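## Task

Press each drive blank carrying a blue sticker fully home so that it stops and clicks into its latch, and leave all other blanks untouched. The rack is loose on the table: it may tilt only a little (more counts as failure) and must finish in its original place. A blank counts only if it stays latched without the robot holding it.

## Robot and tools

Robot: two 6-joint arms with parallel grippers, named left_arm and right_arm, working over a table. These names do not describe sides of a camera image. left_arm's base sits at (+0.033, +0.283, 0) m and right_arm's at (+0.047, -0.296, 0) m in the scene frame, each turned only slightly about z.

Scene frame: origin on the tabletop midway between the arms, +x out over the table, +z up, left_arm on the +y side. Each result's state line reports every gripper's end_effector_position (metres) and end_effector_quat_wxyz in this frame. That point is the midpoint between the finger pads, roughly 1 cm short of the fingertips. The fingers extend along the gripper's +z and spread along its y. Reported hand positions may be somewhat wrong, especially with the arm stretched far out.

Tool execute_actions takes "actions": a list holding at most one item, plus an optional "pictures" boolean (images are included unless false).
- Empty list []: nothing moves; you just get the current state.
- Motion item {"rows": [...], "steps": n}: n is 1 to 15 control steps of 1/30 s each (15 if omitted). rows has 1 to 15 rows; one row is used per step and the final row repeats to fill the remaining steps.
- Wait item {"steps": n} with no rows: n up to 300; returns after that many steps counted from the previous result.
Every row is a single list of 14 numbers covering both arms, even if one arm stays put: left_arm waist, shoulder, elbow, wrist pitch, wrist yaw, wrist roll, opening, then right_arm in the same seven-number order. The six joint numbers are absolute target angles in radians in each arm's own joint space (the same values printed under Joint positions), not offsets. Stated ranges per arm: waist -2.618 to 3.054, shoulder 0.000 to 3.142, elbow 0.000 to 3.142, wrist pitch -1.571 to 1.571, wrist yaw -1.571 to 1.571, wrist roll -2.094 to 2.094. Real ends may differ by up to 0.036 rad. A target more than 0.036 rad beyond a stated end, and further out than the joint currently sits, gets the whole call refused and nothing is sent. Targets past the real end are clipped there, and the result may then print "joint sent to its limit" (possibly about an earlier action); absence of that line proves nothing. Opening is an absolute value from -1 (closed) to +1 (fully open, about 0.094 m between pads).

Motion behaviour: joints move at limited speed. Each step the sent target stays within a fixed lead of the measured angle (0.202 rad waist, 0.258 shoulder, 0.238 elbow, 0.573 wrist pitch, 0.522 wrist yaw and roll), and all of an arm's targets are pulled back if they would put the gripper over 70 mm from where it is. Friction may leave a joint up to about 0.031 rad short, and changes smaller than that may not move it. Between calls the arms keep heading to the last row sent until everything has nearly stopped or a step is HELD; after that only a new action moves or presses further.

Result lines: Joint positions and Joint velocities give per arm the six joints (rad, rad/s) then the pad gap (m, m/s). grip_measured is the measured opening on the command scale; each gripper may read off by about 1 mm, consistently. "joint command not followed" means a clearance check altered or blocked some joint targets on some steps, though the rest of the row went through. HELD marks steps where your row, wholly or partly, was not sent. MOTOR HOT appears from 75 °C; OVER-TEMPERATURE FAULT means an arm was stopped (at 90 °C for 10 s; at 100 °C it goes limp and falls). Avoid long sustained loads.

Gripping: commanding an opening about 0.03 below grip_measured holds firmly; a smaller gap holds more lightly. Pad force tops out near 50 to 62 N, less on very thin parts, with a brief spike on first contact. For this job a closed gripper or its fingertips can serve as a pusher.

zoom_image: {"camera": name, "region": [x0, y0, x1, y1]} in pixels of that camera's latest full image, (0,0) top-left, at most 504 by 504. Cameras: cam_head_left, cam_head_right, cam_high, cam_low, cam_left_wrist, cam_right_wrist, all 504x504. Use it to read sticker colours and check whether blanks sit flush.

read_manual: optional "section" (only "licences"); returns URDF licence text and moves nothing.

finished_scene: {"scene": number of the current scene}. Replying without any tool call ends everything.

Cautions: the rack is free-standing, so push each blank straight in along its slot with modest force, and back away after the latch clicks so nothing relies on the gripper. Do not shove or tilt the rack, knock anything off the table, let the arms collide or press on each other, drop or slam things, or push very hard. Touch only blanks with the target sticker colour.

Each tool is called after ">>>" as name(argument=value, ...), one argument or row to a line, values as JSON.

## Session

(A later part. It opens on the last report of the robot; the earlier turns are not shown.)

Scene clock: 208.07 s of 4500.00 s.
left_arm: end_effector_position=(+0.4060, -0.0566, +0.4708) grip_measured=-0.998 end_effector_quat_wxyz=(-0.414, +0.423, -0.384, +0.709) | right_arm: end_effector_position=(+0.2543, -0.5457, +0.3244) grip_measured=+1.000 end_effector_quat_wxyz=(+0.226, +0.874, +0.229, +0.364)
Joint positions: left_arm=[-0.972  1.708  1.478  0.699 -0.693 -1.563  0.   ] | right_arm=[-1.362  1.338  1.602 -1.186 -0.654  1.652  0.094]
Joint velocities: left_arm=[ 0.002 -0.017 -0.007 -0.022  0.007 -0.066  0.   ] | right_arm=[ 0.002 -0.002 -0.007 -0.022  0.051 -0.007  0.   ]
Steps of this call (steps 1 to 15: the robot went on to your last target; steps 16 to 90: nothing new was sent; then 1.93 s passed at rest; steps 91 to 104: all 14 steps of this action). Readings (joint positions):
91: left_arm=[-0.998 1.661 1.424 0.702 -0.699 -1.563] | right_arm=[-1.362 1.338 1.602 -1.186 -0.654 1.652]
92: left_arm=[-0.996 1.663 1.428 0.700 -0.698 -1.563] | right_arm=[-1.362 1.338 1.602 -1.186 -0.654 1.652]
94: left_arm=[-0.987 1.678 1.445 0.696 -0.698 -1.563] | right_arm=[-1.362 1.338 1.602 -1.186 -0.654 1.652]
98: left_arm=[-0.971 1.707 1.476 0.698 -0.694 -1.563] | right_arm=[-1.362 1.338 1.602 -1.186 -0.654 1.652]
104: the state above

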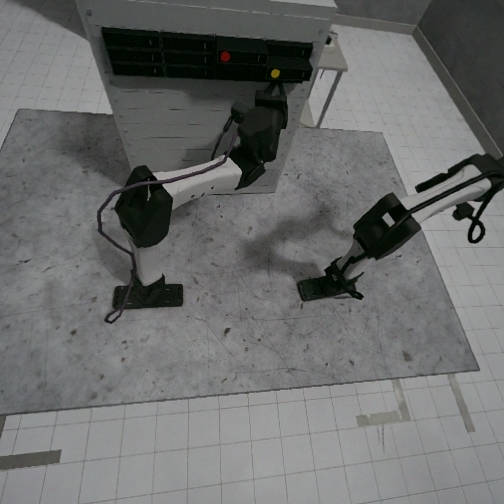

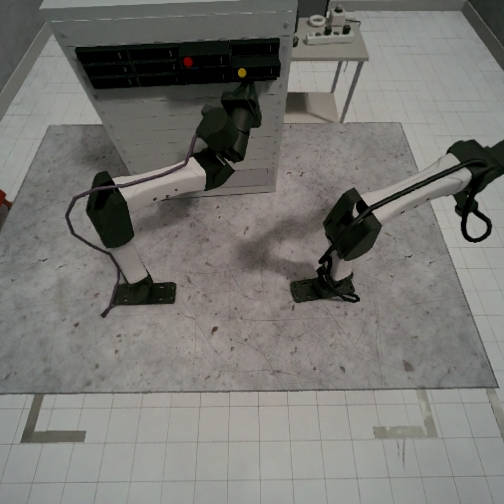

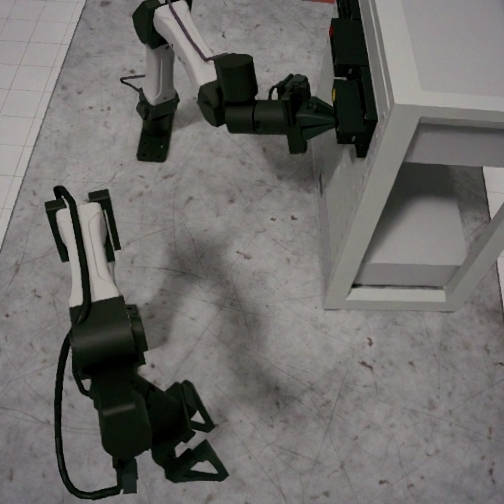

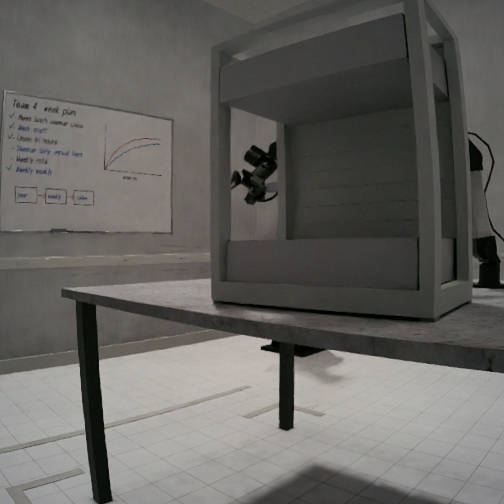

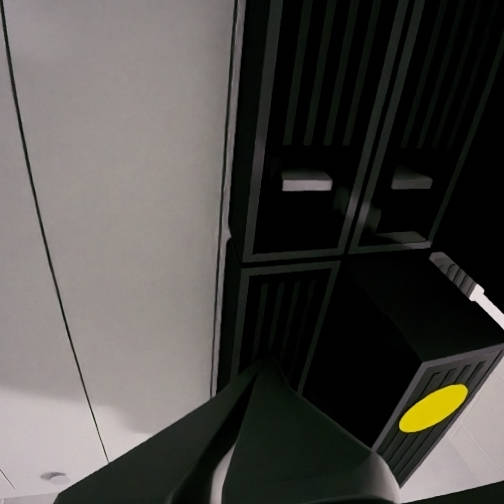

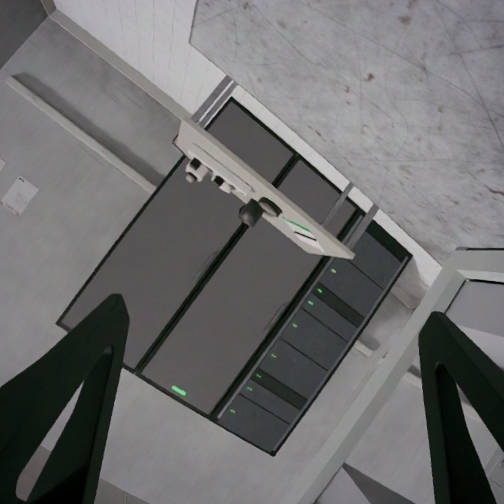

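>>> execute_actions(
  actions=[
    {"rows":[[-0.97,1.69,1.46,0.68,-0.7,-1.57,-1,-1.362,1.338,1.602,-1.186,-0.654,1.652,1],[-0.99,1.66,1.43,0.68,-0.7,-1.57,-1,-1.362,1.338,1.602,-1.186,-0.654,1.652,1],[-1.01,1.63,1.4,0.68,-0.7,-1.57,-1,-1.362,1.338,1.602,-1.186,-0.654,1.652,1],[-1.03,1.6,1.37,0.68,-0.7,-1.57,-1,-1.362,1.338,1.602,-1.186,-0.654,1.652,1],[-1.05,1.57,1.34,0.68,-0.7,-1.57,-1,-1.362,1.338,1.602,-1.186,-0.654,1.652,1],[-1.07,1.54,1.31,0.68,-0.7,-1.57,-1,-1.362,1.338,1.602,-1.186,-0.654,1.652,1],[-1.08,1.51,1.28,0.68,-0.7,-1.57,-1,-1.362,1.338,1.602,-1.186,-0.654,1.652,1],[-1.08,1.48,1.25,0.68,-0.7,-1.57,-1,-1.362,1.338,1.602,-1.186,-0.654,1.652,1],[-1.06,1.45,1.23,0.68,-0.7,-1.57,-1,-1.362,1.338,1.602,-1.186,-0.654,1.652,1],[-1.04,1.42,1.21,0.68,-0.7,-1.57,-1,-1.362,1.338,1.602,-1.186,-0.654,1.652,1],[-1.02,1.39,1.19,0.68,-0.7,-1.57,-1,-1.362,1.338,1.602,-1.186,-0.654,1.652,1]]},
  ],
)

Scene clock: 218.60 s of 4500.00 s.
left_arm: end_effector_position=(+0.3394, -0.0001, +0.4943) grip_measured=-0.998 end_effector_quat_wxyz=(-0.390, +0.412, -0.372, +0.735) | right_arm: end_effector_position=(+0.2543, -0.5457, +0.3244) grip_measured=+1.000 end_effector_quat_wxyz=(+0.226, +0.874, +0.229, +0.364)
Joint positions: left_arm=[-1.027  1.39   1.221  0.695 -0.697 -1.563  0.   ] | right_arm=[-1.362  1.338  1.602 -1.186 -0.654  1.652  0.094]
Joint velocities: left_arm=[ 0.066 -0.198 -0.007  0.081 -0.007  0.051  0.001] | right_arm=[-0.007  0.002 -0.022  0.022 -0.007 -0.066  0.   ]
Steps of this call (steps 1 to 15: the robot went on to your last target; steps 16 to 90: nothing new was sent; then 7.03 s passed at rest; steps 91 to 105: all 15 steps of this action). Readings (joint positions):
91: left_arm=[-0.975 1.705 1.478 0.699 -0.693 -1.563] | right_arm=[-1.362 1.338 1.602 -1.186 -0.654 1.652]
92: left_arm=[-0.977 1.700 1.474 0.698 -0.693 -1.563] | right_arm=[-1.362 1.338 1.602 -1.186 -0.654 1.652]
94: left_arm=[-0.987 1.668 1.435 0.695 -0.694 -1.563] | right_arm=[-1.362 1.338 1.602 -1.186 -0.654 1.652]
98: left_arm=[-1.057 1.555 1.319 0.688 -0.695 -1.563] | right_arm=[-1.362 1.338 1.602 -1.186 -0.654 1.652]
105: the state above

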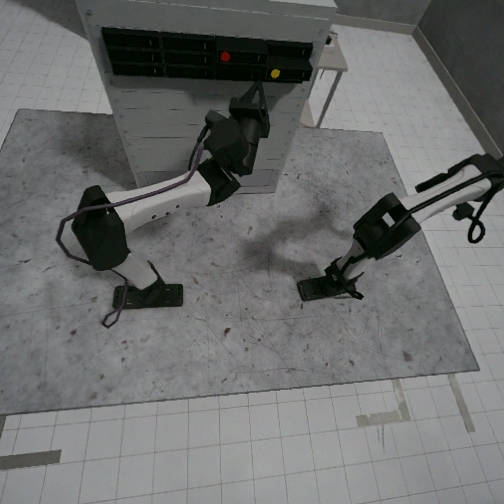

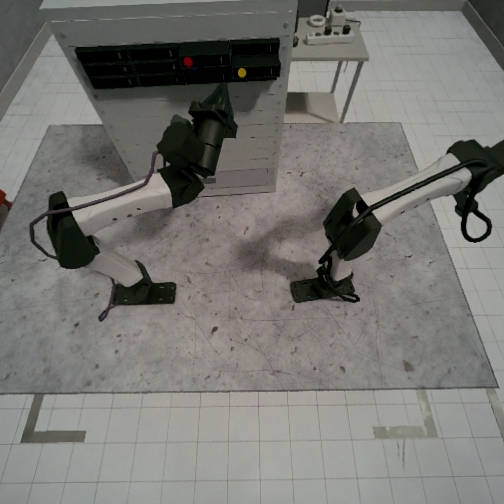

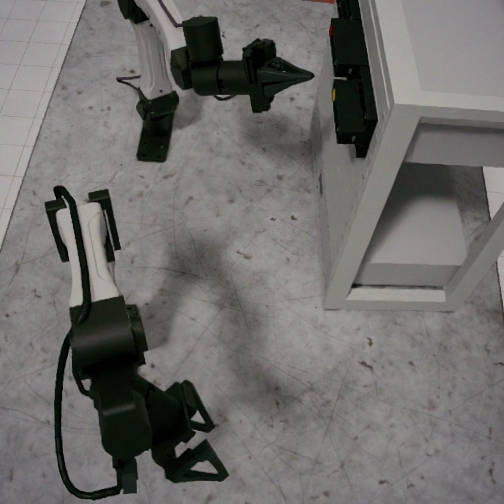

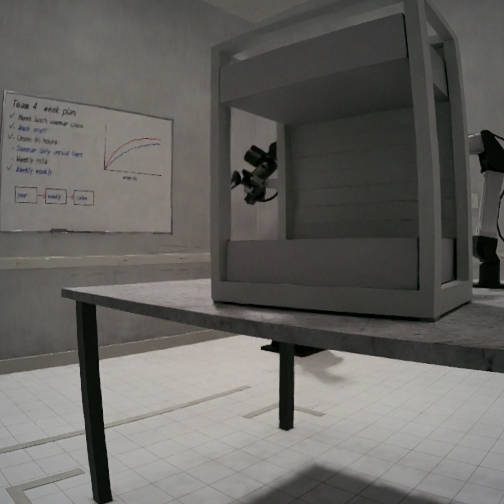

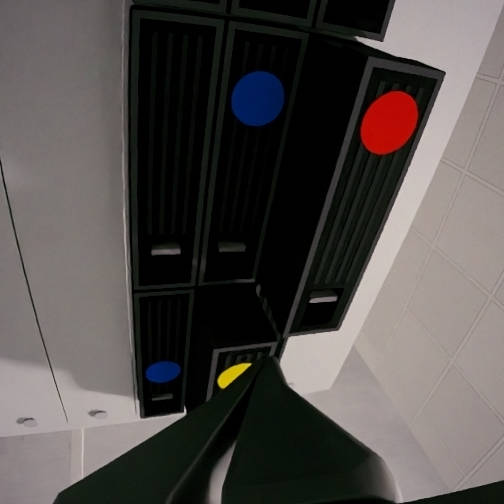

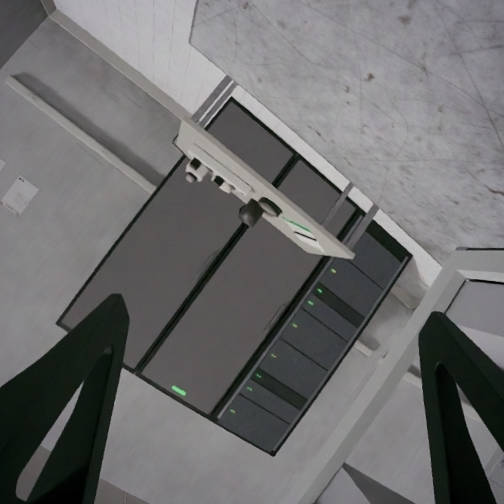

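>>> zoom_image(
  camera="cam_left_wrist",
  region=[110, 0, 330, 440],
)

Region (110, 0, 330, 440) of cam_left_wrist's 504x504 image, scaled by 1.145, with more detail than that image has.

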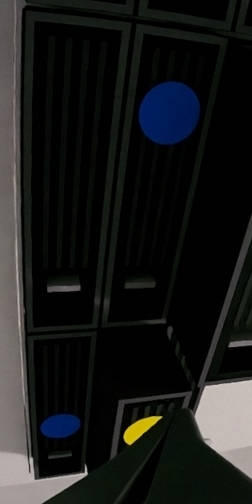

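Flush.

>>> finished_scene(
  scene=1,
)

The scene is finished: the task was done.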